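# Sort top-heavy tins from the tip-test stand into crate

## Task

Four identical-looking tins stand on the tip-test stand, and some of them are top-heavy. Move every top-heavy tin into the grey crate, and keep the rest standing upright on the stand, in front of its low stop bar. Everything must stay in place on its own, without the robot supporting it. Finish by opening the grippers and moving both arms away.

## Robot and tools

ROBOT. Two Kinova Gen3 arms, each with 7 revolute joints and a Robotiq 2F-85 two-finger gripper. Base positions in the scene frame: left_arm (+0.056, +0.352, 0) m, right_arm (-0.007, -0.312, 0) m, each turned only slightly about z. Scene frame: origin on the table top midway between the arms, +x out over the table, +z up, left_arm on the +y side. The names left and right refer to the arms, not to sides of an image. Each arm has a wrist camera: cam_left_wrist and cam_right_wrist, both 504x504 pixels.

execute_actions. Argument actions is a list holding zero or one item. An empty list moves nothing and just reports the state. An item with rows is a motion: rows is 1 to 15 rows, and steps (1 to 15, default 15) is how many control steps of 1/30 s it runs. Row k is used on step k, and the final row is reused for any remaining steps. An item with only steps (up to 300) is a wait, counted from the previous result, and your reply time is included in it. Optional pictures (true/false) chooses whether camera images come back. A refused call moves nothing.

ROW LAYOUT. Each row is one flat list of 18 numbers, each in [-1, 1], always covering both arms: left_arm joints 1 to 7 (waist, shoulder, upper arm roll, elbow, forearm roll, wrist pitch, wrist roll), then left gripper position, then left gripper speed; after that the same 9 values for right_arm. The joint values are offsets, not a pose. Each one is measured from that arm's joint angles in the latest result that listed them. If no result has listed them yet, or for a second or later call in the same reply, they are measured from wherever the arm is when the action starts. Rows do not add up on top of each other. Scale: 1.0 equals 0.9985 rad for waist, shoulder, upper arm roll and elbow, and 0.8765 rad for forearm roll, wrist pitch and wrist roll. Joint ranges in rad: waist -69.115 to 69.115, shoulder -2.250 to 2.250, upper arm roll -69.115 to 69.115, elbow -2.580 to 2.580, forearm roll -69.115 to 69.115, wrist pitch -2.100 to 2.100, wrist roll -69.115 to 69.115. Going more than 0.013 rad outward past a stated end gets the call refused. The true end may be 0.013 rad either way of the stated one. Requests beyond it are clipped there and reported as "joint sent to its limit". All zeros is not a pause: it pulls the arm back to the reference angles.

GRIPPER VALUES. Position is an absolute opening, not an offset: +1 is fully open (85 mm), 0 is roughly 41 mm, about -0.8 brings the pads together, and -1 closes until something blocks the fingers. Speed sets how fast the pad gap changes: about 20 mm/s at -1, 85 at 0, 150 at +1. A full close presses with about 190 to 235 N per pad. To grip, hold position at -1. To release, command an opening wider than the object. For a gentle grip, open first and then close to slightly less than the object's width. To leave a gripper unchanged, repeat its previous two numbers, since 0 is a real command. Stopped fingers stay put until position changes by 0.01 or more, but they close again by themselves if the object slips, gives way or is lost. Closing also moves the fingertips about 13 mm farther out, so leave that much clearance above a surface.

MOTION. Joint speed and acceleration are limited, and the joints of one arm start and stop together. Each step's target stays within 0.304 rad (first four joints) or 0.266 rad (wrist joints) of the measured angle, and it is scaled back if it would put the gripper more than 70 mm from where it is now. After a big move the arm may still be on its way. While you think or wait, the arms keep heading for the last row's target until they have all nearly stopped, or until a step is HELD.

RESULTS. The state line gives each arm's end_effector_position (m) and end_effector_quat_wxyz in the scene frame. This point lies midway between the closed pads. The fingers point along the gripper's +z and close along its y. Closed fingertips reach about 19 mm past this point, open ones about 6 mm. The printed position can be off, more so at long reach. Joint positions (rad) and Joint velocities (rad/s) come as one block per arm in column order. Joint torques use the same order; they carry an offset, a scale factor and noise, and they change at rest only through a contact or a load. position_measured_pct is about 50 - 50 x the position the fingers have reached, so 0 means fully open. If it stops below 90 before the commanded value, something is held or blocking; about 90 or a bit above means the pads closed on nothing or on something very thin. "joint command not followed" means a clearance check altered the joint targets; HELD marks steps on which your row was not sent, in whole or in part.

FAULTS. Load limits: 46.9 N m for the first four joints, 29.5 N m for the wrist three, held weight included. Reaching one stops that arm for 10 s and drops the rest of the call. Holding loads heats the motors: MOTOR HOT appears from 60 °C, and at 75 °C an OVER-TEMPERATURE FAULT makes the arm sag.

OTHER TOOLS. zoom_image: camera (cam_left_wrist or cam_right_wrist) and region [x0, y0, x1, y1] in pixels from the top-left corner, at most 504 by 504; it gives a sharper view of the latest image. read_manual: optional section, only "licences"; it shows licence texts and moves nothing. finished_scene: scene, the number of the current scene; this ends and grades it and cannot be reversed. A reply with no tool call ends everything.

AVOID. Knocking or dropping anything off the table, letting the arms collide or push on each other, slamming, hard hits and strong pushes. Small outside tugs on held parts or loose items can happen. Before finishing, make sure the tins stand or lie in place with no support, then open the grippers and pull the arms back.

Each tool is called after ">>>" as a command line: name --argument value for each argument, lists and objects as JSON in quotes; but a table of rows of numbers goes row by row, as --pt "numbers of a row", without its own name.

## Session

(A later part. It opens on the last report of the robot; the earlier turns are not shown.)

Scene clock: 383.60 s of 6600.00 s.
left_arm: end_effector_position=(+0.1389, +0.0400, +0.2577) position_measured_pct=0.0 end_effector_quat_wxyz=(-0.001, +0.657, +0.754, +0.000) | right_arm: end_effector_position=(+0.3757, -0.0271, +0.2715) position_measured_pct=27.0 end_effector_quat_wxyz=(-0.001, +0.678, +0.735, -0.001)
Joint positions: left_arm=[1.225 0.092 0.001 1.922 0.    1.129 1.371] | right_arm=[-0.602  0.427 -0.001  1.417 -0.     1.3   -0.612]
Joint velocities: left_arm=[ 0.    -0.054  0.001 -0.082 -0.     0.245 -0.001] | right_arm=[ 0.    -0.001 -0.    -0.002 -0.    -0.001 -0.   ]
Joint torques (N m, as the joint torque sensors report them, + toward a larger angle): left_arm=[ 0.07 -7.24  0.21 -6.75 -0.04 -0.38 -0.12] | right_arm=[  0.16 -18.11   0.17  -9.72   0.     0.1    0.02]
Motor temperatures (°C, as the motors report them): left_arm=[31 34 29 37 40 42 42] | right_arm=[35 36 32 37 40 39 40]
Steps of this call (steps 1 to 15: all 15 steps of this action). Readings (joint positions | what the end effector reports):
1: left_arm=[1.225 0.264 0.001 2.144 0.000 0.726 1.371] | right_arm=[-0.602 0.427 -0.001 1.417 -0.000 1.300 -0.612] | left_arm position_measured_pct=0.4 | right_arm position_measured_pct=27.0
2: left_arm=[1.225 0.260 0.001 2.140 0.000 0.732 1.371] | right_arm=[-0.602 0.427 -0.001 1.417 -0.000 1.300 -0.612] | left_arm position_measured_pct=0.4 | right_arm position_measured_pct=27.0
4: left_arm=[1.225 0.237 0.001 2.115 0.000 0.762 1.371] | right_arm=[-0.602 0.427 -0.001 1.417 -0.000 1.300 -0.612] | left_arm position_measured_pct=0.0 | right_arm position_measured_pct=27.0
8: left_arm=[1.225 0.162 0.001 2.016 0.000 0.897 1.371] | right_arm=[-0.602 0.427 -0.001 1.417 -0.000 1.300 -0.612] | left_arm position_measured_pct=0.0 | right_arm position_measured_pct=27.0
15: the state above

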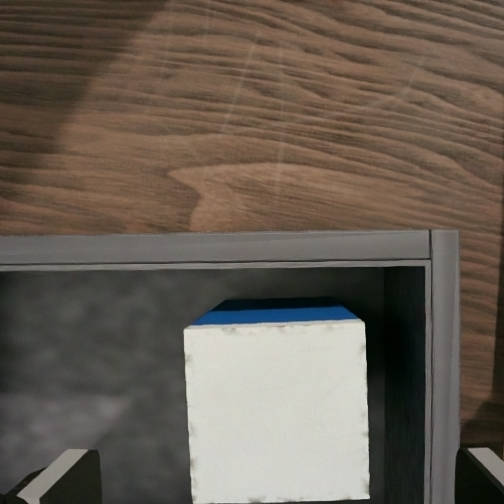

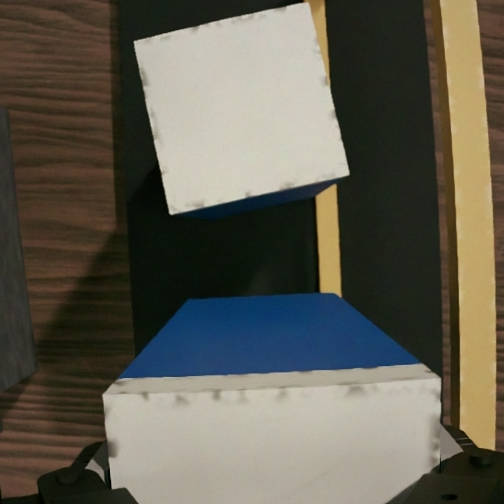

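>>> execute_actions --actions '[{"rows": [[-0.7636,-0.1244,0,-0.0152,0,0.1574,-0.9394,1,-0.2,0,0,0,0,0,0,0,-1,-0.3]], "steps": 15}]' --pictures false

>>> execute_actions --actions '[{"steps": 14}]' --pictures false

>>> execute_actions --actions '[{"rows": [[0,0,0,0,0,0,0,1,-0.2,-0.4458,-0.3584,0,0.3865,0,-0.0347,-0.4371,-1,-0.3]], "steps": 15}]' --pictures false

>>> execute_actions --actions '[{"steps": 10}]'

Scene clock: 421.73 s of 6600.00 s.
left_arm: end_effector_position=(+0.2387, +0.1226, +0.2937) position_measured_pct=0.0 end_effector_quat_wxyz=(-0.000, +0.633, +0.774, -0.000) | right_arm: end_effector_position=(+0.3757, -0.0271, +0.2715) position_measured_pct=27.0 end_effector_quat_wxyz=(-0.001, +0.678, +0.735, -0.001)
Joint positions: left_arm=[ 0.805 -0.012  0.001  1.908  0.     1.246  1.013] | right_arm=[-0.602  0.427 -0.001  1.417 -0.     1.3   -0.612]
Joint velocities: left_arm=[-1.154 -0.111 -0.    -0.011 -0.     0.124 -1.01 ] | right_arm=[ 0.    -0.002 -0.    -0.    -0.     0.     0.002]
Joint torques (N m, as the joint torque sensors report them, + toward a larger angle): left_arm=[ 0.47 -8.16  0.47 -7.73  0.07 -0.32 -0.33] | right_arm=[  0.11 -18.01   0.22  -9.7   -0.13  -0.04  -0.02]
Motor temperatures (°C, as the motors report them): left_arm=[31 34 29 37 40 42 42] | right_arm=[35 36 32 37 40 39 40]
Steps of this call (steps 1 to 15: the robot went on to your last target; steps 16 to 90: nothing new was sent; then 34.63 s passed at rest; steps 91 to 105: all 15 steps of this action). Readings (joint positions | what the end effector reports):
91: left_arm=[1.224 0.087 0.001 1.920 0.000 1.136 1.371] | right_arm=[-0.602 0.427 -0.001 1.417 -0.000 1.300 -0.612] | left_arm position_measured_pct=0.0 | right_arm position_measured_pct=27.0
92: left_arm=[1.217 0.084 0.002 1.919 0.001 1.138 1.367] | right_arm=[-0.602 0.427 -0.001 1.417 -0.000 1.300 -0.612] | left_arm position_measured_pct=0.0 | right_arm position_measured_pct=27.0
94: left_arm=[1.188 0.073 0.003 1.918 0.001 1.148 1.345] | right_arm=[-0.602 0.427 -0.001 1.417 -0.000 1.300 -0.612] | left_arm position_measured_pct=0.0 | right_arm position_measured_pct=27.0
98: left_arm=[1.067 0.032 0.002 1.914 0.001 1.194 1.244] | right_arm=[-0.602 0.427 -0.001 1.417 -0.000 1.300 -0.612] | left_arm position_measured_pct=0.0 | right_arm position_measured_pct=27.0
105: the state above

Scene clock: 422.20 s of 6600.00 s.
left_arm: end_effector_position=(+0.2987, +0.1984, +0.2999) position_measured_pct=0.0 end_effector_quat_wxyz=(-0.000, +0.681, +0.732, +0.000) | right_arm: end_effector_position=(+0.3757, -0.0271, +0.2715) position_measured_pct=27.0 end_effector_quat_wxyz=(-0.001, +0.678, +0.735, -0.001)
Joint positions: left_arm=[ 0.471 -0.031  0.     1.907 -0.     1.267  0.55 ] | right_arm=[-0.602  0.427 -0.001  1.417 -0.     1.3   -0.612]
Joint velocities: left_arm=[-0.05  -0.004  0.015  0.001  0.013  0.002 -0.074] | right_arm=[-0.001 -0.    -0.    -0.002  0.    -0.001 -0.   ]
Joint torques (N m, as the joint torque sensors report them, + toward a larger angle): left_arm=[ 0.8  -7.73  1.02 -8.24 -0.12 -0.32 -0.51] | right_arm=[ -0.33 -17.88   0.16  -9.42   0.15   0.09  -0.28]
Motor temperatures (°C, as the motors report them): left_arm=[31 34 29 37 40 42 42] | right_arm=[35 36 32 37 40 39 40]
Steps of this call (steps 1 to 14: the robot went on to your last target). Readings (joint positions | what the end effector reports):
1: left_arm=[0.766 -0.015 0.001 1.908 0.000 1.249 0.979] | right_arm=[-0.602 0.427 -0.001 1.417 -0.000 1.300 -0.612] | left_arm position_measured_pct=0.0 | right_arm position_measured_pct=27.0
2: left_arm=[0.727 -0.018 0.001 1.908 0.000 1.253 0.945] | right_arm=[-0.602 0.427 -0.001 1.417 -0.000 1.300 -0.612] | left_arm position_measured_pct=0.0 | right_arm position_measured_pct=27.0
4: left_arm=[0.649 -0.023 0.001 1.907 0.000 1.258 0.874] | right_arm=[-0.602 0.427 -0.001 1.417 -0.000 1.300 -0.612] | left_arm position_measured_pct=0.0 | right_arm position_measured_pct=27.0
8: left_arm=[0.540 -0.028 -0.000 1.907 -0.000 1.263 0.712] | right_arm=[-0.602 0.427 -0.001 1.417 -0.000 1.300 -0.612] | left_arm position_measured_pct=0.0 | right_arm position_measured_pct=27.0
14: the state above

Scene clock: 422.70 s of 6600.00 s.
left_arm: end_effector_position=(+0.2987, +0.1984, +0.2999) position_measured_pct=0.0 end_effector_quat_wxyz=(-0.000, +0.681, +0.732, +0.000) | right_arm: end_effector_position=(+0.2082, -0.0111, +0.2997) position_measured_pct=27.0 end_effector_quat_wxyz=(-0.001, +0.660, +0.751, +0.003)
Joint positions: left_arm=[ 0.471 -0.031  0.     1.907 -0.     1.267  0.55 ] | right_arm=[-0.927  0.157 -0.001  1.703 -0.001  1.276 -0.888]
Joint velocities: left_arm=[-0.001 -0.    -0.001 -0.    -0.    -0.001  0.001] | right_arm=[-0.845 -0.608 -0.005  0.695 -0.002 -0.048 -0.746]
Joint torques (N m, as the joint torque sensors report them, + toward a larger angle): left_arm=[ 0.04 -8.27  0.5  -8.41 -0.36 -0.26 -0.3 ] | right_arm=[  0.64 -13.52   0.61  -8.53   0.26   0.05  -0.34]
Motor temperatures (°C, as the motors report them): left_arm=[31 34 29 37 40 42 42] | right_arm=[35 36 32 37 40 39 40]
Steps of this call (steps 1 to 15: all 15 steps of this action). Readings (joint positions | what the end effector reports):
1: left_arm=[0.470 -0.032 0.000 1.907 -0.000 1.267 0.549] | right_arm=[-0.603 0.426 -0.001 1.418 -0.000 1.300 -0.612] | left_arm position_measured_pct=0.0 | right_arm position_measured_pct=27.0
2: left_arm=[0.473 -0.031 0.000 1.907 -0.000 1.267 0.549] | right_arm=[-0.609 0.420 0.000 1.423 0.001 1.298 -0.616] | left_arm position_measured_pct=0.0 | right_arm position_measured_pct=27.0
4: left_arm=[0.473 -0.031 0.000 1.907 -0.000 1.267 0.550] | right_arm=[-0.638 0.392 0.002 1.448 0.001 1.295 -0.638] | left_arm position_measured_pct=0.0 | right_arm position_measured_pct=27.0
8: left_arm=[0.472 -0.031 0.000 1.907 -0.000 1.267 0.550] | right_arm=[-0.737 0.296 -0.001 1.543 -0.000 1.287 -0.722] | left_arm position_measured_pct=0.0 | right_arm position_measured_pct=27.0
15: the state above

Scene clock: 423.03 s of 6600.00 s.
left_arm: end_effector_position=(+0.2987, +0.1984, +0.2999) position_measured_pct=0.0 end_effector_quat_wxyz=(-0.000, +0.681, +0.732, +0.000) | right_arm: end_effector_position=(+0.1553, -0.0241, +0.2989) position_measured_pct=27.0 end_effector_quat_wxyz=(+0.000, +0.657, +0.754, -0.002)
Joint positions: left_arm=[ 0.471 -0.031  0.     1.907 -0.     1.267  0.55 ] | right_arm=[-1.042  0.073 -0.001  1.803 -0.     1.27  -0.995]
Joint velocities: left_arm=[ 0.001  0.     0.     0.001 -0.     0.002  0.   ] | right_arm=[-0.04  -0.028  0.003  0.002 -0.    -0.003  0.001]
Joint torques (N m, as the joint torque sensors report them, + toward a larger angle): left_arm=[ 0.04 -8.39  0.12 -8.32 -0.11 -0.21 -0.2 ] | right_arm=[  0.56 -10.57   0.06  -9.31  -0.15   0.39   0.09]
Motor temperatures (°C, as the motors report them): left_arm=[31 34 29 37 40 42 42] | right_arm=[35 36 32 37 40 39 40]
Steps of this call (steps 1 to 10: the robot went on to your last target). Readings (joint positions | what the end effector reports):
1: left_arm=[0.471 -0.031 0.000 1.907 -0.000 1.267 0.550] | right_arm=[-0.954 0.137 -0.002 1.726 -0.001 1.275 -0.912] | left_arm position_measured_pct=0.0 | right_arm position_measured_pct=27.0
2: left_arm=[0.471 -0.031 0.000 1.907 -0.000 1.267 0.550] | right_arm=[-0.979 0.118 -0.002 1.747 -0.001 1.273 -0.936] | left_arm position_measured_pct=0.0 | right_arm position_measured_pct=27.0
4: left_arm=[0.471 -0.031 0.000 1.907 -0.000 1.267 0.550] | right_arm=[-1.016 0.091 -0.003 1.781 -0.002 1.272 -0.972] | left_arm position_measured_pct=0.0 | right_arm position_measured_pct=27.0
8: left_arm=[0.471 -0.031 0.000 1.907 -0.000 1.267 0.550] | right_arm=[-1.039 0.075 -0.002 1.802 -0.001 1.270 -0.995] | left_arm position_measured_pct=0.0 | right_arm position_measured_pct=27.0
10: the state above

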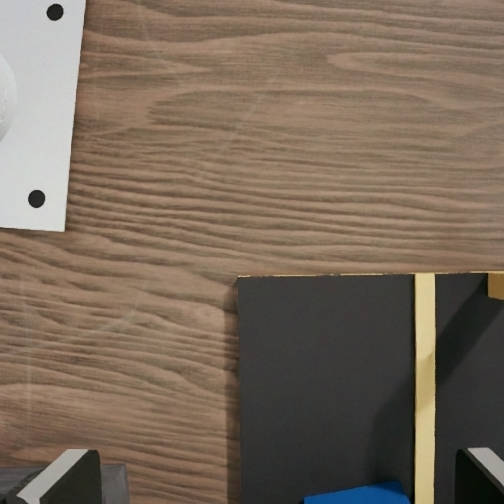

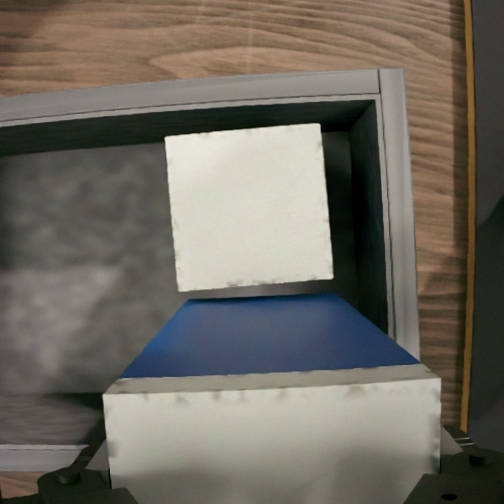

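>>> execute_actions --actions '[{"rows": [[0.2133,0.3405,0,-0.2390,0,-0.1173,0.2499,1,-0.2,0.0028,0.0333,0,0.1300,0,-0.1911,0.0089,-1,-0.3]], "steps": 15}]' --pictures false

>>> execute_actions --actions '[{"steps": 5}]'

Scene clock: 459.60 s of 6600.00 s.
left_arm: end_effector_position=(+0.3596, +0.0763, +0.2563) position_measured_pct=0.0 end_effector_quat_wxyz=(+0.003, +0.678, +0.735, +0.000) | right_arm: end_effector_position=(+0.1544, -0.0281, +0.2504) position_measured_pct=27.0 end_effector_quat_wxyz=(-0.000, +0.655, +0.756, +0.001)
Joint positions: left_arm=[0.669 0.284 0.001 1.682 0.    1.169 0.756] | right_arm=[-1.039  0.106 -0.001  1.932 -0.     1.102 -0.987]
Joint velocities: left_arm=[ 0.225  0.371  0.009 -0.278  0.004 -0.127  0.266] | right_arm=[ 0.002  0.004  0.     0.002 -0.    -0.001  0.001]
Joint torques (N m, as the joint torque sensors report them, + toward a larger angle): left_arm=[ -1.5  -16.97  -0.31  -7.27  -0.2    0.4   -0.05] | right_arm=[  0.31 -10.72  -0.15  -8.9   -0.01   0.24  -0.12]
Motor temperatures (°C, as the motors report them): left_arm=[31 34 29 37 40 42 42] | right_arm=[35 36 32 37 40 39 40]
Steps of this call (steps 1 to 30: the robot went on to your last target; steps 31 to 100: nothing new was sent; then 32.73 s passed at rest; steps 101 to 115: all 15 steps of this action). Readings (joint positions | what the end effector reports):
101: left_arm=[0.472 -0.030 -0.000 1.906 -0.000 1.267 0.550] | right_arm=[-1.047 0.070 -0.001 1.803 -0.000 1.269 -0.995] | left_arm position_measured_pct=0.0 | right_arm position_measured_pct=27.0
102: left_arm=[0.477 -0.024 -0.000 1.902 -0.001 1.266 0.554] | right_arm=[-1.046 0.071 -0.001 1.808 -0.001 1.263 -0.995] | left_arm position_measured_pct=0.0 | right_arm position_measured_pct=27.0
104: left_arm=[0.497 0.005 -0.001 1.882 -0.001 1.258 0.572] | right_arm=[-1.045 0.079 -0.001 1.833 -0.001 1.230 -0.993] | left_arm position_measured_pct=0.0 | right_arm position_measured_pct=27.0
108: left_arm=[0.567 0.115 -0.000 1.804 -0.000 1.223 0.644] | right_arm=[-1.040 0.101 -0.001 1.915 -0.000 1.125 -0.988] | left_arm position_measured_pct=0.0 | right_arm position_measured_pct=27.0
115: the state above

Scene clock: 459.77 s of 6600.00 s.
left_arm: end_effector_position=(+0.3619, +0.0682, +0.2522) position_measured_pct=0.0 end_effector_quat_wxyz=(+0.003, +0.678, +0.735, +0.000) | right_arm: end_effector_position=(+0.1544, -0.0281, +0.2503) position_measured_pct=27.0 end_effector_quat_wxyz=(-0.000, +0.655, +0.755, +0.001)
Joint positions: left_arm=[ 0.681  0.304  0.     1.668 -0.     1.164  0.769] | right_arm=[-1.039  0.106 -0.001  1.932 -0.     1.102 -0.987]
Joint velocities: left_arm=[ 0.028  0.042 -0.006 -0.006 -0.002  0.001  0.001] | right_arm=[ 0.     0.001 -0.    -0.001  0.    -0.001 -0.   ]
Joint torques (N m, as the joint torque sensors report them, + toward a larger angle): left_arm=[  0.5  -14.71   0.71  -7.28  -0.38  -0.37  -0.22] | right_arm=[ -0.2  -10.93   0.21  -8.93  -0.01   0.1   -0.19]
Motor temperatures (°C, as the motors report them): left_arm=[31 34 29 37 40 42 42] | right_arm=[35 36 32 37 40 39 40]
Steps of this call (steps 1 to 5: the robot went on to your last target). Readings (joint positions | what the end effector reports):
1: left_arm=[0.675 0.294 0.001 1.675 0.000 1.166 0.764] | right_arm=[-1.039 0.106 -0.001 1.932 -0.000 1.102 -0.987] | left_arm position_measured_pct=0.0 | right_arm position_measured_pct=27.0
2: left_arm=[0.678 0.299 0.001 1.671 0.000 1.164 0.767] | right_arm=[-1.039 0.106 -0.001 1.932 -0.000 1.102 -0.987] | left_arm position_measured_pct=0.0 | right_arm position_measured_pct=27.0
4: left_arm=[0.680 0.302 0.001 1.669 -0.000 1.164 0.769] | right_arm=[-1.039 0.106 -0.001 1.932 -0.000 1.102 -0.987] | left_arm position_measured_pct=0.0 | right_arm position_measured_pct=27.0
5: the state above

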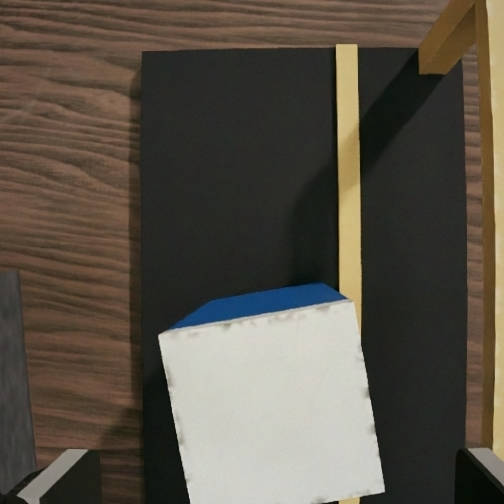

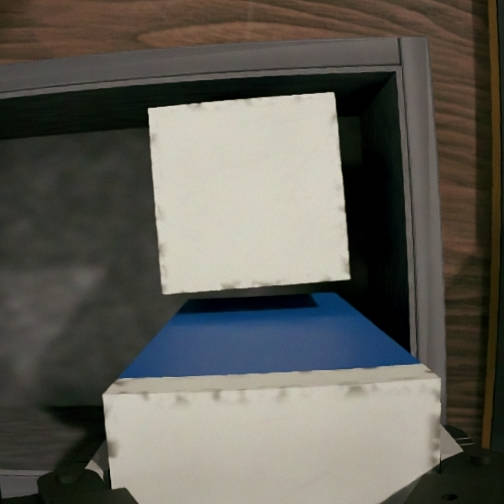

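>>> execute_actions --actions '[]'

Scene clock: 476.10 s of 6600.00 s.
left_arm: end_effector_position=(+0.3611, +0.0674, +0.2503) position_measured_pct=0.0 end_effector_quat_wxyz=(+0.001, +0.679, +0.734, +0.000) | right_arm: end_effector_position=(+0.1544, -0.0281, +0.2502) position_measured_pct=27.0 end_effector_quat_wxyz=(-0.000, +0.655, +0.755, +0.001)
Joint positions: left_arm=[ 0.684  0.309  0.     1.668 -0.     1.164  0.769] | right_arm=[-1.039  0.106 -0.001  1.932 -0.     1.102 -0.987]
Joint velocities: left_arm=[ 0.     0.     0.    -0.001 -0.001  0.    -0.   ] | right_arm=[-0.     0.     0.     0.002  0.    -0.    -0.002]
Joint torques (N m, as the joint torque sensors report them, + toward a larger angle): left_arm=[ -0.03 -14.51   0.3   -7.79  -0.1   -0.33  -0.21] | right_arm=[  0.49 -11.04   0.01  -9.16   0.11   0.11  -0.13]
Motor temperatures (°C, as the motors report them): left_arm=[31 34 29 37 40 42 42] | right_arm=[35 36 32 37 40 39 40]
Steps of this call (steps 1 to 30: the robot went on to your last target; steps 31 to 100: nothing new was sent; then 13.00 s passed at rest). Readings (joint positions | what the end effector reports):
1: left_arm=[0.682 0.305 0.000 1.668 -0.000 1.164 0.769] | right_arm=[-1.039 0.106 -0.001 1.932 -0.000 1.102 -0.987] | left_arm position_measured_pct=0.0 | right_arm position_measured_pct=27.0
2: left_arm=[0.682 0.306 0.000 1.668 -0.000 1.164 0.769] | right_arm=[-1.039 0.106 -0.001 1.932 -0.000 1.102 -0.987] | left_arm position_measured_pct=0.0 | right_arm position_measured_pct=27.0
4: left_arm=[0.683 0.307 0.000 1.668 -0.000 1.164 0.769] | right_arm=[-1.039 0.106 -0.001 1.932 -0.000 1.102 -0.987] | left_arm position_measured_pct=0.0 | right_arm position_measured_pct=27.0
8: left_arm=[0.684 0.308 0.000 1.668 -0.000 1.164 0.769] | right_arm=[-1.039 0.106 -0.001 1.932 -0.000 1.102 -0.987] | left_arm position_measured_pct=0.0 | right_arm position_measured_pct=27.0
100: the state above
All arms were judged still, so your last target was given up. Only a new action makes them travel on or press farther. Fingers that are still opening or closing keep moving.

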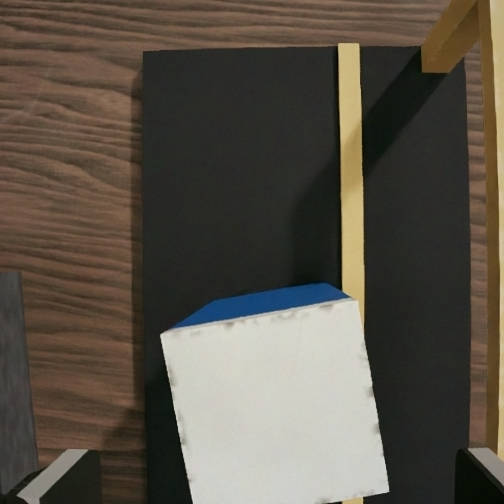

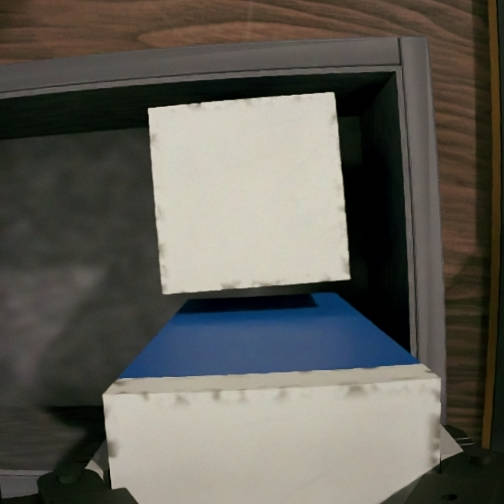

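>>> execute_actions --actions '[{"rows": [[0.0075,0.043,0,0.0988,0,-0.1602,0.1877,1,-0.2,0,0.0684,0,0.1041,0,-0.1965,0,-1,-0.3]], "steps": 15}]' --pictures false

>>> execute_actions --actions '[{"steps": 12}]'

Scene clock: 496.30 s of 6600.00 s.
left_arm: end_effector_position=(+0.3561, +0.0675, +0.2051) position_measured_pct=0.0 end_effector_quat_wxyz=(+0.000, +0.620, +0.785, +0.000) | right_arm: end_effector_position=(+0.1545, -0.0280, +0.2005) position_measured_pct=27.0 end_effector_quat_wxyz=(-0.001, +0.655, +0.755, +0.001)
Joint positions: left_arm=[ 0.692  0.351  0.     1.767 -0.     1.024  0.934] | right_arm=[-1.039  0.174 -0.001  2.036 -0.     0.93  -0.987]
Joint velocities: left_arm=[ 0.001  0.003  0.     0.002 -0.001  0.001 -0.   ] | right_arm=[ 0.     0.007  0.     0.002 -0.    -0.    -0.   ]
Joint torques (N m, as the joint torque sensors report them, + toward a larger angle): left_arm=[  0.62 -14.69   0.8   -7.57  -0.09  -0.06   0.16] | right_arm=[  0.3  -11.68   0.5   -7.96  -0.03   0.16  -0.01]
Motor temperatures (°C, as the motors report them): left_arm=[31 34 29 37 40 42 42] | right_arm=[35 35 32 37 40 39 40]
Steps of this call (steps 1 to 90: nothing new was sent; then 16.70 s passed at rest; steps 91 to 105: all 15 steps of this action). Readings (joint positions | what the end effector reports):
91: left_arm=[0.684 0.309 0.000 1.669 -0.000 1.163 0.770] | right_arm=[-1.039 0.107 -0.001 1.933 -0.000 1.101 -0.987] | left_arm position_measured_pct=0.0 | right_arm position_measured_pct=27.0
92: left_arm=[0.685 0.311 -0.000 1.673 -0.000 1.157 0.777] | right_arm=[-1.039 0.110 -0.001 1.937 -0.001 1.094 -0.987] | left_arm position_measured_pct=0.0 | right_arm position_measured_pct=27.0
94: left_arm=[0.687 0.323 -0.000 1.698 -0.000 1.120 0.819] | right_arm=[-1.039 0.129 -0.001 1.962 -0.001 1.052 -0.987] | left_arm position_measured_pct=0.0 | right_arm position_measured_pct=27.0
98: left_arm=[0.691 0.349 0.000 1.761 -0.000 1.032 0.924] | right_arm=[-1.039 0.169 -0.001 2.029 -0.000 0.942 -0.987] | left_arm position_measured_pct=0.0 | right_arm position_measured_pct=27.0
105: the state above

Scene clock: 496.70 s of 6600.00 s.
left_arm: end_effector_position=(+0.3561, +0.0674, +0.2050) position_measured_pct=0.0 end_effector_quat_wxyz=(-0.000, +0.620, +0.785, +0.000) | right_arm: end_effector_position=(+0.1544, -0.0281, +0.2002) position_measured_pct=27.0 end_effector_quat_wxyz=(-0.000, +0.655, +0.755, +0.001)
Joint positions: left_arm=[ 0.692  0.351  0.     1.767 -0.     1.024  0.934] | right_arm=[-1.039  0.174 -0.001  2.036 -0.     0.93  -0.987]
Joint velocities: left_arm=[ 0.     0.     0.     0.     0.    -0.     0.002] | right_arm=[ 0.    -0.    -0.     0.001 -0.    -0.     0.001]
Joint torques (N m, as the joint torque sensors report them, + toward a larger angle): left_arm=[  0.14 -14.54   0.75  -7.51  -0.18  -0.15  -0.24] | right_arm=[  0.04 -11.26  -0.17  -8.48   0.19   0.24  -0.31]
Motor temperatures (°C, as the motors report them): left_arm=[31 34 29 37 40 42 42] | right_arm=[35 35 32 37 40 39 40]
Steps of this call (steps 1 to 12: the robot went on to your last target). Readings (joint positions | what the end effector reports):
1: left_arm=[0.692 0.351 0.000 1.767 -0.000 1.024 0.934] | right_arm=[-1.039 0.174 -0.001 2.036 -0.000 0.930 -0.987] | left_arm position_measured_pct=0.0 | right_arm position_measured_pct=27.0
2: left_arm=[0.692 0.351 0.000 1.767 -0.000 1.024 0.934] | right_arm=[-1.039 0.174 -0.001 2.036 -0.000 0.930 -0.987] | left_arm position_measured_pct=0.0 | right_arm position_measured_pct=27.0
4: left_arm=[0.692 0.351 0.000 1.767 -0.000 1.024 0.934] | right_arm=[-1.039 0.174 -0.001 2.036 -0.000 0.930 -0.987] | left_arm position_measured_pct=0.0 | right_arm position_measured_pct=27.0
8: left_arm=[0.692 0.351 0.000 1.767 -0.000 1.024 0.934] | right_arm=[-1.039 0.174 -0.001 2.036 -0.000 0.930 -0.987] | left_arm position_measured_pct=0.0 | right_arm position_measured_pct=27.0
12: the state above

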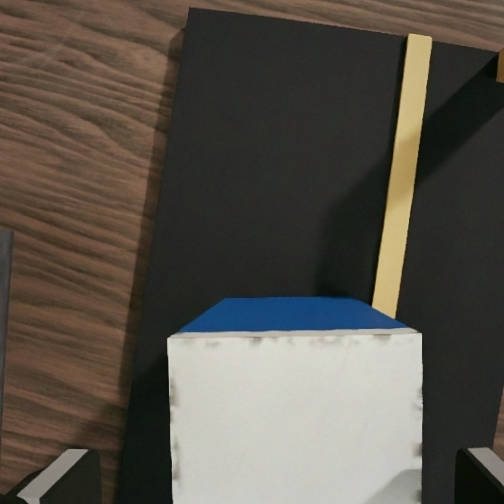

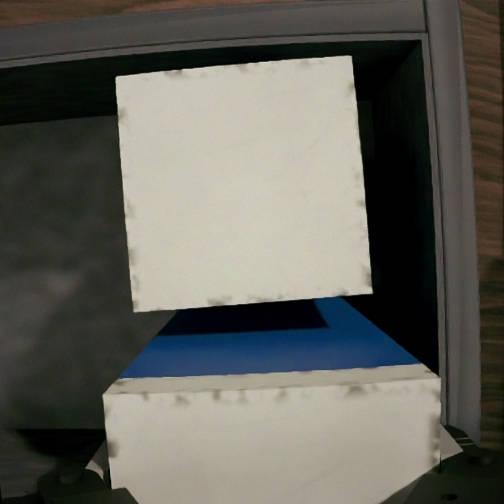

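>>> execute_actions --actions '[{"rows": [[-0.0046,0.0638,0,0.0688,0,-0.1511,-0.0052,1,-0.2,0,0.0808,0,0.0795,0,-0.1825,0,-1,-0.3]], "steps": 15}]' --pictures false

>>> execute_actions --actions '[{"steps": 10}]'

Scene clock: 507.50 s of 6600.00 s.
left_arm: end_effector_position=(+0.3581, +0.0682, +0.1611) position_measured_pct=0.0 end_effector_quat_wxyz=(+0.000, +0.620, +0.785, +0.000) | right_arm: end_effector_position=(+0.1545, -0.0280, +0.1555) position_measured_pct=27.0 end_effector_quat_wxyz=(-0.001, +0.655, +0.755, +0.001)
Joint positions: left_arm=[ 0.687  0.415  0.     1.835 -0.     0.891  0.929] | right_arm=[-1.039  0.254 -0.001  2.116 -0.     0.77  -0.987]
Joint velocities: left_arm=[ 0.002  0.005 -0.    -0.001  0.001  0.001 -0.001] | right_arm=[-0.001  0.007  0.     0.003  0.    -0.    -0.   ]
Joint torques (N m, as the joint torque sensors report them, + toward a larger angle): left_arm=[ -0.16 -15.22   0.42  -6.45   0.1   -0.23  -0.18] | right_arm=[  0.33 -12.38  -0.01  -6.72   0.1    0.18  -0.22]
Motor temperatures (°C, as the motors report them): left_arm=[31 34 29 37 40 42 42] | right_arm=[35 35 32 37 40 39 40]
Steps of this call (steps 1 to 15: the robot went on to your last target; steps 16 to 90: nothing new was sent; then 7.30 s passed at rest; steps 91 to 105: all 15 steps of this action). Readings (joint positions | what the end effector reports):
91: left_arm=[0.692 0.352 0.000 1.767 -0.000 1.022 0.934] | right_arm=[-1.039 0.175 -0.001 2.037 -0.000 0.929 -0.987] | left_arm position_measured_pct=0.0 | right_arm position_measured_pct=27.0
92: left_arm=[0.691 0.357 0.000 1.771 -0.000 1.014 0.933] | right_arm=[-1.039 0.181 -0.001 2.041 -0.001 0.920 -0.987] | left_arm position_measured_pct=0.0 | right_arm position_measured_pct=27.0
94: left_arm=[0.689 0.383 0.000 1.796 -0.000 0.965 0.932] | right_arm=[-1.039 0.209 -0.001 2.065 -0.001 0.871 -0.987] | left_arm position_measured_pct=0.0 | right_arm position_measured_pct=27.0
98: left_arm=[0.687 0.412 -0.000 1.834 -0.000 0.894 0.929] | right_arm=[-1.039 0.250 -0.001 2.113 -0.000 0.775 -0.987] | left_arm position_measured_pct=0.0 | right_arm position_measured_pct=27.0
105: the state above

Scene clock: 507.83 s of 6600.00 s.
left_arm: end_effector_position=(+0.3581, +0.0682, +0.1610) position_measured_pct=0.0 end_effector_quat_wxyz=(+0.000, +0.620, +0.785, +0.000) | right_arm: end_effector_position=(+0.1544, -0.0281, +0.1552) position_measured_pct=27.0 end_effector_quat_wxyz=(-0.001, +0.655, +0.755, +0.000)
Joint positions: left_arm=[ 0.687  0.415  0.     1.835 -0.     0.891  0.929] | right_arm=[-1.039  0.255 -0.001  2.116 -0.     0.77  -0.987]
Joint velocities: left_arm=[ 0.001  0.     0.     0.    -0.     0.     0.002] | right_arm=[-0.002  0.001 -0.    -0.     0.    -0.001  0.001]
Joint torques (N m, as the joint torque sensors report them, + toward a larger angle): left_arm=[  0.28 -15.18   0.47  -6.35   0.04  -0.13   0.05] | right_arm=[  0.16 -12.03   0.14  -7.23   0.04   0.06   0.02]
Motor temperatures (°C, as the motors report them): left_arm=[31 34 29 37 40 42 42] | right_arm=[35 35 32 37 40 39 40]
Steps of this call (steps 1 to 10: the robot went on to your last target). Readings (joint positions | what the end effector reports):
1: left_arm=[0.687 0.415 0.000 1.835 -0.000 0.891 0.929] | right_arm=[-1.039 0.254 -0.001 2.116 -0.000 0.770 -0.987] | left_arm position_measured_pct=0.0 | right_arm position_measured_pct=27.0
2: left_arm=[0.687 0.415 0.000 1.835 -0.000 0.891 0.929] | right_arm=[-1.039 0.254 -0.001 2.116 -0.000 0.770 -0.987] | left_arm position_measured_pct=0.0 | right_arm position_measured_pct=27.0
4: left_arm=[0.687 0.415 0.000 1.835 -0.000 0.891 0.929] | right_arm=[-1.039 0.255 -0.001 2.116 -0.000 0.770 -0.987] | left_arm position_measured_pct=0.0 | right_arm position_measured_pct=27.0
8: left_arm=[0.687 0.415 0.000 1.835 -0.000 0.891 0.929] | right_arm=[-1.039 0.255 -0.001 2.116 -0.000 0.770 -0.987] | left_arm position_measured_pct=0.0 | right_arm position_measured_pct=27.0
10: the state above

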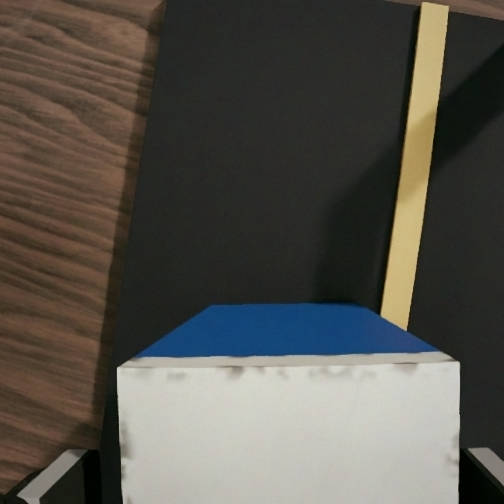

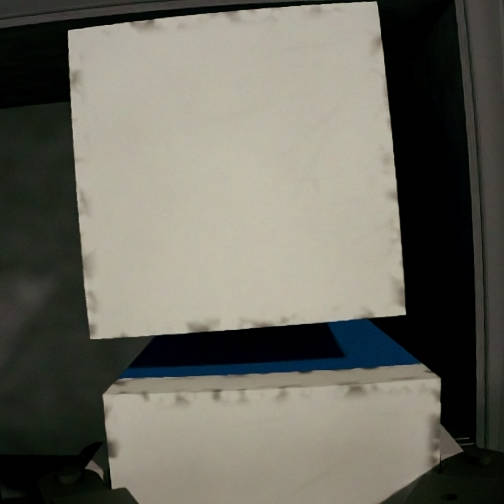

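>>> execute_actions --actions '[{"rows": [[0,0,0,0,0,0,0,-1,-0.5,0,0.00136,0,0.00105,0,-0.00275,0,-1,-0.3],[0,0,0,0,0,0,0,-1,-0.5,0,0.00272,0,0.0021,0,-0.00549,0,-1,-0.3],[0,0,0,0,0,0,0,-1,-0.5,0,0.00409,0,0.00314,0,-0.00824,0,-1,-0.3],[0,0,0,0,0,0,0,-1,-0.5,0,0.00545,0,0.00419,0,-0.01098,0,-1,-0.3],[0,0,0,0,0,0,0,-1,-0.5,0,0.00681,0,0.00524,0,-0.01373,0,-1,-0.3],[0,0,0,0,0,0,0,-1,-0.5,0,0.00817,0,0.00629,0,-0.01648,0,-1,-0.3],[0,0,0,0,0,0,0,-1,-0.5,0,0.00953,0,0.00734,0,-0.01922,0,-1,-0.3],[0,0,0,0,0,0,0,-1,-0.5,0,0.0109,0,0.00838,0,-0.02197,0,-1,-0.3],[0,0,0,0,0,0,0,-1,-0.5,0,0.01226,0,0.00943,0,-0.02471,0,-1,-0.3],[0,0,0,0,0,0,0,-1,-0.5,0,0.01362,0,0.01048,0,-0.02746,0,-1,-0.3],[0,0,0,0,0,0,0,-1,-0.5,0,0.01498,0,0.01153,0,-0.0302,0,-1,-0.3],[0,0,0,0,0,0,0,-1,-0.5,0,0.01634,0,0.01258,0,-0.03295,0,-1,-0.3]], "steps": 15}]' --pictures false

>>> execute_actions --actions '[{"steps": 10}]' --pictures false

Scene clock: 515.90 s of 6600.00 s.
left_arm: end_effector_position=(+0.3587, +0.0683, +0.1612) position_measured_pct=22.6 end_effector_quat_wxyz=(+0.001, +0.619, +0.785, +0.000) | right_arm: end_effector_position=(+0.1545, -0.0280, +0.1475) position_measured_pct=27.0 end_effector_quat_wxyz=(-0.001, +0.655, +0.755, +0.001)
Joint positions: left_arm=[ 0.687  0.415 -0.     1.835 -0.001  0.891  0.929] | right_arm=[-1.039  0.27  -0.001  2.128 -0.     0.742 -0.987]
Joint velocities: left_arm=[-0.001 -0.003 -0.002 -0.004 -0.001  0.001  0.001] | right_arm=[-0.     0.007  0.     0.005 -0.    -0.013 -0.001]
Joint torques (N m, as the joint torque sensors report them, + toward a larger angle): left_arm=[  0.87 -14.75   0.9   -6.04   0.04  -0.06  -0.3 ] | right_arm=[  0.22 -12.53  -0.11  -6.37   0.19  -0.13  -0.17]
Motor temperatures (°C, as the motors report them): left_arm=[31 34 29 37 40 42 42] | right_arm=[35 35 32 37 40 39 40]
Steps of this call (steps 1 to 15: the robot went on to your last target; steps 16 to 90: nothing new was sent; then 4.57 s passed at rest; steps 91 to 105: all 15 steps of this action). Readings (joint positions | what the end effector reports):
91: left_arm=[0.687 0.415 0.000 1.835 -0.000 0.891 0.929] | right_arm=[-1.039 0.255 -0.001 2.116 -0.000 0.770 -0.987] | left_arm position_measured_pct=0.0 | right_arm position_measured_pct=27.0
92: left_arm=[0.687 0.415 0.000 1.835 -0.000 0.891 0.929] | right_arm=[-1.039 0.256 -0.001 2.116 -0.000 0.768 -0.987] | left_arm position_measured_pct=0.4 | right_arm position_measured_pct=27.0
94: left_arm=[0.687 0.415 0.000 1.835 -0.000 0.891 0.929] | right_arm=[-1.039 0.258 -0.001 2.118 -0.000 0.765 -0.987] | left_arm position_measured_pct=2.8 | right_arm position_measured_pct=27.0
98: left_arm=[0.687 0.415 0.000 1.835 -0.000 0.891 0.929] | right_arm=[-1.039 0.263 -0.001 2.122 -0.000 0.755 -0.987] | left_arm position_measured_pct=9.5 | right_arm position_measured_pct=27.0
105: the state above

Scene clock: 516.23 s of 6600.00 s.
left_arm: end_effector_position=(+0.3590, +0.0683, +0.1617) position_measured_pct=27.0 end_effector_quat_wxyz=(+0.001, +0.619, +0.785, +0.000) | right_arm: end_effector_position=(+0.1545, -0.0281, +0.1472) position_measured_pct=27.0 end_effector_quat_wxyz=(-0.001, +0.655, +0.755, +0.001)
Joint positions: left_arm=[ 0.686  0.414 -0.001  1.834 -0.001  0.891  0.929] | right_arm=[-1.039  0.271 -0.001  2.128 -0.     0.741 -0.987]
Joint velocities: left_arm=[ 0.001 -0.     0.001  0.001 -0.    -0.001 -0.001] | right_arm=[-0.001 -0.001  0.     0.    -0.     0.    -0.   ]
Joint torques (N m, as the joint torque sensors report them, + toward a larger angle): left_arm=[  1.12 -14.33   1.13  -6.11   0.36  -0.26  -0.13] | right_arm=[  0.   -12.26  -0.09  -6.86   0.04  -0.01  -0.18]
Motor temperatures (°C, as the motors report them): left_arm=[31 34 29 37 40 42 42] | right_arm=[35 35 32 37 40 39 40]
Steps of this call (steps 1 to 10: the robot went on to your last target). Readings (joint positions | what the end effector reports):
1: left_arm=[0.687 0.415 -0.001 1.834 -0.001 0.891 0.929] | right_arm=[-1.039 0.271 -0.001 2.128 -0.000 0.741 -0.987] | left_arm position_measured_pct=24.6 | right_arm position_measured_pct=27.0
2: left_arm=[0.687 0.414 -0.001 1.834 -0.001 0.891 0.929] | right_arm=[-1.039 0.271 -0.001 2.128 -0.000 0.741 -0.987] | left_arm position_measured_pct=25.8 | right_arm position_measured_pct=27.0
4: left_arm=[0.687 0.414 -0.001 1.834 -0.001 0.891 0.929] | right_arm=[-1.039 0.271 -0.001 2.128 -0.000 0.741 -0.987] | left_arm position_measured_pct=26.6 | right_arm position_measured_pct=27.0
8: left_arm=[0.686 0.414 -0.001 1.834 -0.001 0.891 0.929] | right_arm=[-1.039 0.271 -0.001 2.128 -0.000 0.741 -0.987] | left_arm position_measured_pct=27.0 | right_arm position_measured_pct=27.0
10: the state above

>>> execute_actions --actions '[{"rows": [[0,-0.0023,0,-0.0022,0,0.005,0,-1,-0.5,0,0.00051,0,0.00039,0,-0.00103,0,-1,-0.3],[0,-0.0046,0,-0.0044,0,0.0103,0,-1,-0.5,0,0.00102,0,0.00078,0,-0.00206,0,-1,-0.3],[0,-0.0046,0,-0.0044,0,0.0103,0,-1,-0.5,0,0.00153,0,0.00118,0,-0.00309,0,-1,-0.3],[0,-0.0046,0,-0.0044,0,0.0103,0,-1,-0.5,0,0.00204,0,0.00157,0,-0.00412,0,-1,-0.3],[0,-0.0046,0,-0.0044,0,0.0103,0,-1,-0.5,0,0.00255,0,0.00196,0,-0.00515,0,-1,-0.3],[-0.0005,-0.0035,0,-0.0058,0,0.0111,-0.03,-1,-0.5,0,0.00306,0,0.00236,0,-0.00618,0,-1,-0.3],[-0.001,-0.0024,0,-0.0072,0,0.0119,-0.06,-1,-0.5,0,0.00357,0,0.00275,0,-0.00721,0,-1,-0.3],[-0.0015,-0.0013,0,-0.0087,0,0.0128,-0.09,-1,-0.5,0,0.00408,0,0.00314,0,-0.00824,0,-1,-0.3],[-0.002,-0.0002,0,-0.0101,0,0.0136,-0.12,-1,-0.5,0,0.00459,0,0.00354,0,-0.00927,0,-1,-0.3],[-0.0026,0.001,0,-0.0116,0,0.0145,-0.15,-1,-0.5,0,0.0051,0,0.00393,0,-0.0103,0,-1,-0.3],[-0.0031,0.0022,0,-0.013,0,0.0153,-0.1838,-1,-0.5,0,0.00561,0,0.00432,0,-0.01133,0,-1,-0.3],[-0.0031,0.0022,0,-0.013,0,0.0153,-0.1838,-1,-0.5,0,0.00613,0,0.00472,0,-0.01236,0,-1,-0.3]], "steps": 15}]' --pictures false

>>> execute_actions --actions '[{"steps": 10}]'

Scene clock: 532.43 s of 6600.00 s.
left_arm: end_effector_position=(+0.3615, +0.0678, +0.1641) position_measured_pct=27.0 end_effector_quat_wxyz=(-0.000, +0.677, +0.736, +0.000) | right_arm: end_effector_position=(+0.1543, -0.0278, +0.1456) position_measured_pct=27.0 end_effector_quat_wxyz=(-0.001, +0.655, +0.755, +0.001)
Joint positions: left_arm=[ 0.684  0.416 -0.001  1.822 -0.001  0.904  0.773] | right_arm=[-1.039  0.274 -0.002  2.132 -0.001  0.733 -0.987]
Joint velocities: left_arm=[-0.002  0.003 -0.    -0.009 -0.     0.005 -0.161] | right_arm=[-0.001  0.    -0.     0.004 -0.    -0.003 -0.001]
Joint torques (N m, as the joint torque sensors report them, + toward a larger angle): left_arm=[  0.31 -17.     0.71  -7.27  -0.38   0.02  -0.52] | right_arm=[ 0.33 -8.27  0.12 -5.14  0.03 -0.64 -0.05]
Motor temperatures (°C, as the motors report them): left_arm=[31 34 29 37 40 42 42] | right_arm=[35 35 32 37 40 39 40]
Steps of this call (steps 1 to 15: the robot went on to your last target; steps 16 to 90: nothing new was sent; then 12.70 s passed at rest; steps 91 to 105: all 15 steps of this action). Readings (joint positions | what the end effector reports):
91: left_arm=[0.686 0.413 -0.001 1.834 -0.001 0.892 0.929] | right_arm=[-1.039 0.271 -0.001 2.128 -0.000 0.741 -0.987] | left_arm position_measured_pct=27.0 | right_arm position_measured_pct=27.0
92: left_arm=[0.686 0.412 -0.001 1.833 -0.001 0.894 0.929] | right_arm=[-1.039 0.272 -0.001 2.129 -0.000 0.740 -0.987] | left_arm position_measured_pct=27.0 | right_arm position_measured_pct=27.0
94: left_arm=[0.686 0.411 -0.001 1.831 -0.001 0.898 0.929] | right_arm=[-1.039 0.272 -0.001 2.129 -0.000 0.739 -0.987] | left_arm position_measured_pct=27.0 | right_arm position_measured_pct=27.0
98: left_arm=[0.686 0.411 -0.000 1.829 -0.001 0.901 0.905] | right_arm=[-1.039 0.274 -0.001 2.131 -0.001 0.735 -0.987] | left_arm position_measured_pct=27.0 | right_arm position_measured_pct=27.0
105: the state above

Scene clock: 532.77 s of 6600.00 s.
left_arm: end_effector_position=(+0.3616, +0.0678, +0.1640) position_measured_pct=27.0 end_effector_quat_wxyz=(-0.000, +0.679, +0.734, +0.000) | right_arm: end_effector_position=(+0.1543, -0.0279, +0.1456) position_measured_pct=27.0 end_effector_quat_wxyz=(-0.001, +0.655, +0.755, +0.001)
Joint positions: left_arm=[ 0.683  0.416 -0.001  1.821 -0.001  0.905  0.768] | right_arm=[-1.039  0.274 -0.002  2.132 -0.001  0.733 -0.987]
Joint velocities: left_arm=[ 0.     0.     0.    -0.001  0.     0.     0.   ] | right_arm=[ 0.001 -0.001  0.     0.001  0.     0.001 -0.   ]
Joint torques (N m, as the joint torque sensors report them, + toward a larger angle): left_arm=[  0.11 -16.48   0.34  -7.86  -0.29   0.12  -0.28] | right_arm=[ 0.28 -8.71  0.49 -5.88 -0.08 -0.98 -0.2 ]
Motor temperatures (°C, as the motors report them): left_arm=[31 34 29 37 40 42 42] | right_arm=[35 35 32 37 40 39 40]
Steps of this call (steps 1 to 10: the robot went on to your last target). Readings (joint positions | what the end effector reports):
1: left_arm=[0.684 0.416 -0.001 1.821 -0.001 0.904 0.770] | right_arm=[-1.039 0.274 -0.002 2.132 -0.001 0.733 -0.987] | left_arm position_measured_pct=27.0 | right_arm position_measured_pct=27.0
2: left_arm=[0.684 0.416 -0.001 1.821 -0.001 0.904 0.769] | right_arm=[-1.039 0.274 -0.002 2.132 -0.001 0.733 -0.987] | left_arm position_measured_pct=27.0 | right_arm position_measured_pct=27.0
4: left_arm=[0.683 0.416 -0.001 1.821 -0.001 0.904 0.768] | right_arm=[-1.039 0.274 -0.002 2.132 -0.001 0.733 -0.987] | left_arm position_measured_pct=27.0 | right_arm position_measured_pct=27.0
8: left_arm=[0.683 0.416 -0.001 1.821 -0.001 0.905 0.768] | right_arm=[-1.039 0.274 -0.002 2.132 -0.001 0.733 -0.987] | left_arm position_measured_pct=27.0 | right_arm position_measured_pct=27.0
10: the state above

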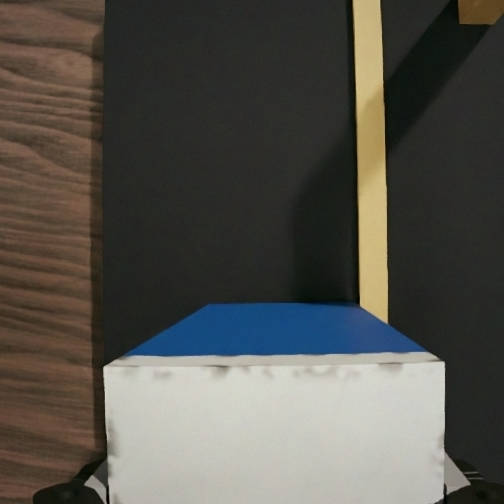

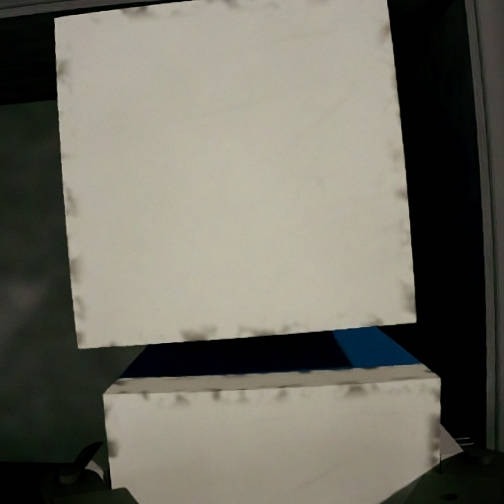

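>>> execute_actions --actions '[{"rows": [[0,0.001,0,0.001,0,-0.002,0,-1,-0.5,0,0,0,0,0,0,0,1,-0.2],[0,0.002,0,0.002,0,-0.0045,0,-1,-0.5,0,0,0,0,0,0,0,1,-0.2],[0,0.003,0,0.003,0,-0.0068,0,-1,-0.5,0,0,0,0,0,0,0,1,-0.2],[0,0.004,0,0.0038,0,-0.009,0,-1,-0.5,0,0,0,0,0,0,0,1,-0.2],[0,0.004,0,0.0038,0,-0.009,0,-1,-0.5,0,0,0,0,0,0,0,1,-0.2],[0,0.004,0,0.0038,0,-0.009,0,-1,-0.5,0,0,0,0,0,0,0,1,-0.2],[0,0.004,0,0.0038,0,-0.009,0,-1,-0.5,0,0,0,0,0,0,0,1,-0.2],[0,0.004,0,0.0038,0,-0.009,0,-1,-0.5,0,0,0,0,0,0,0,1,-0.2],[0,0.004,0,0.0038,0,-0.009,0,1,-0.2,0,0,0,0,0,0,0,1,-0.2]], "steps": 15}]' --pictures false

>>> execute_actions --actions '[{"steps": 10}]'

Scene clock: 542.93 s of 6600.00 s.
left_arm: end_effector_position=(+0.3616, +0.0678, +0.1614) position_measured_pct=16.3 end_effector_quat_wxyz=(-0.000, +0.679, +0.734, +0.000) | right_arm: end_effector_position=(+0.1543, -0.0279, +0.1456) position_measured_pct=0.4 end_effector_quat_wxyz=(-0.001, +0.655, +0.755, +0.001)
Joint positions: left_arm=[ 0.683  0.42  -0.001  1.825 -0.001  0.897  0.768] | right_arm=[-1.039  0.274 -0.002  2.132 -0.001  0.733 -0.987]
Joint velocities: left_arm=[ 0.     0.     0.001 -0.002  0.001  0.     0.   ] | right_arm=[-0.     0.001 -0.    -0.    -0.    -0.001  0.001]
Joint torques (N m, as the joint torque sensors report them, + toward a larger angle): left_arm=[  0.24 -15.33   0.56  -6.7   -0.12  -0.16   0.02] | right_arm=[  0.17 -11.34   0.18  -6.14  -0.18  -0.05  -0.12]
Motor temperatures (°C, as the motors report them): left_arm=[31 34 29 37 40 42 42] | right_arm=[35 35 32 37 40 39 40]
Steps of this call (steps 1 to 15: the robot went on to your last target; steps 16 to 90: nothing new was sent; then 6.67 s passed at rest; steps 91 to 105: all 15 steps of this action). Readings (joint positions | what the end effector reports):
91: left_arm=[0.683 0.416 -0.001 1.821 -0.001 0.904 0.768] | right_arm=[-1.039 0.273 -0.002 2.132 -0.001 0.733 -0.987] | left_arm position_measured_pct=27.0 | right_arm position_measured_pct=27.0
92: left_arm=[0.683 0.417 -0.001 1.822 -0.001 0.903 0.768] | right_arm=[-1.040 0.272 -0.002 2.132 -0.001 0.732 -0.987] | left_arm position_measured_pct=27.0 | right_arm position_measured_pct=27.0
94: left_arm=[0.683 0.418 -0.001 1.823 -0.001 0.900 0.768] | right_arm=[-1.040 0.273 -0.002 2.132 -0.001 0.732 -0.987] | left_arm position_measured_pct=27.0 | right_arm position_measured_pct=23.4
98: left_arm=[0.683 0.419 -0.000 1.825 -0.001 0.897 0.768] | right_arm=[-1.039 0.273 -0.002 2.132 -0.001 0.733 -0.987] | left_arm position_measured_pct=27.0 | right_arm position_measured_pct=13.9
105: the state above

Scene clock: 543.27 s of 6600.00 s.
left_arm: end_effector_position=(+0.3616, +0.0678, +0.1614) position_measured_pct=0.0 end_effector_quat_wxyz=(-0.000, +0.679, +0.734, +0.000) | right_arm: end_effector_position=(+0.1543, -0.0279, +0.1456) position_measured_pct=0.0 end_effector_quat_wxyz=(-0.001, +0.655, +0.755, +0.001)
Joint positions: left_arm=[ 0.683  0.42  -0.001  1.825 -0.001  0.897  0.768] | right_arm=[-1.039  0.274 -0.002  2.132 -0.001  0.733 -0.987]
Joint velocities: left_arm=[-0.    -0.    -0.    -0.001 -0.    -0.001 -0.001] | right_arm=[ 0.    -0.002  0.    -0.002 -0.     0.001 -0.   ]
Joint torques (N m, as the joint torque sensors report them, + toward a larger angle): left_arm=[  0.38 -15.13   0.71  -6.95   0.14  -0.1   -0.39] | right_arm=[  0.37 -11.68   0.08  -6.33   0.12   0.25  -0.18]
Motor temperatures (°C, as the motors report them): left_arm=[31 34 29 37 40 42 42] | right_arm=[35 35 32 37 40 39 40]
Steps of this call (steps 1 to 10: the robot went on to your last target). Readings (joint positions | what the end effector reports):
1: left_arm=[0.683 0.420 -0.001 1.825 -0.001 0.897 0.768] | right_arm=[-1.039 0.274 -0.002 2.132 -0.001 0.733 -0.987] | left_arm position_measured_pct=13.9 | right_arm position_measured_pct=0.4
2: left_arm=[0.683 0.420 -0.001 1.825 -0.001 0.897 0.768] | right_arm=[-1.039 0.274 -0.002 2.132 -0.001 0.733 -0.987] | left_arm position_measured_pct=11.1 | right_arm position_measured_pct=0.0
4: left_arm=[0.683 0.420 -0.001 1.825 -0.001 0.897 0.768] | right_arm=[-1.039 0.274 -0.002 2.132 -0.001 0.733 -0.987] | left_arm position_measured_pct=6.3 | right_arm position_measured_pct=0.0
8: left_arm=[0.683 0.420 -0.001 1.825 -0.001 0.897 0.768] | right_arm=[-1.039 0.274 -0.002 2.132 -0.001 0.733 -0.987] | left_arm position_measured_pct=0.4 | right_arm position_measured_pct=0.0
10: the state above

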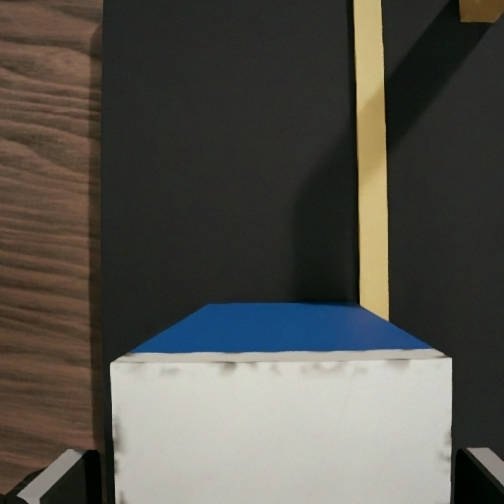

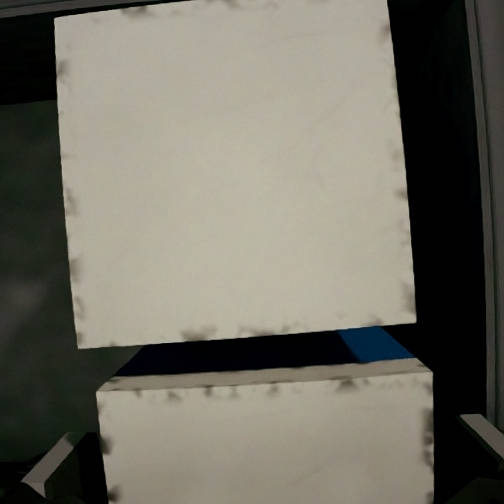

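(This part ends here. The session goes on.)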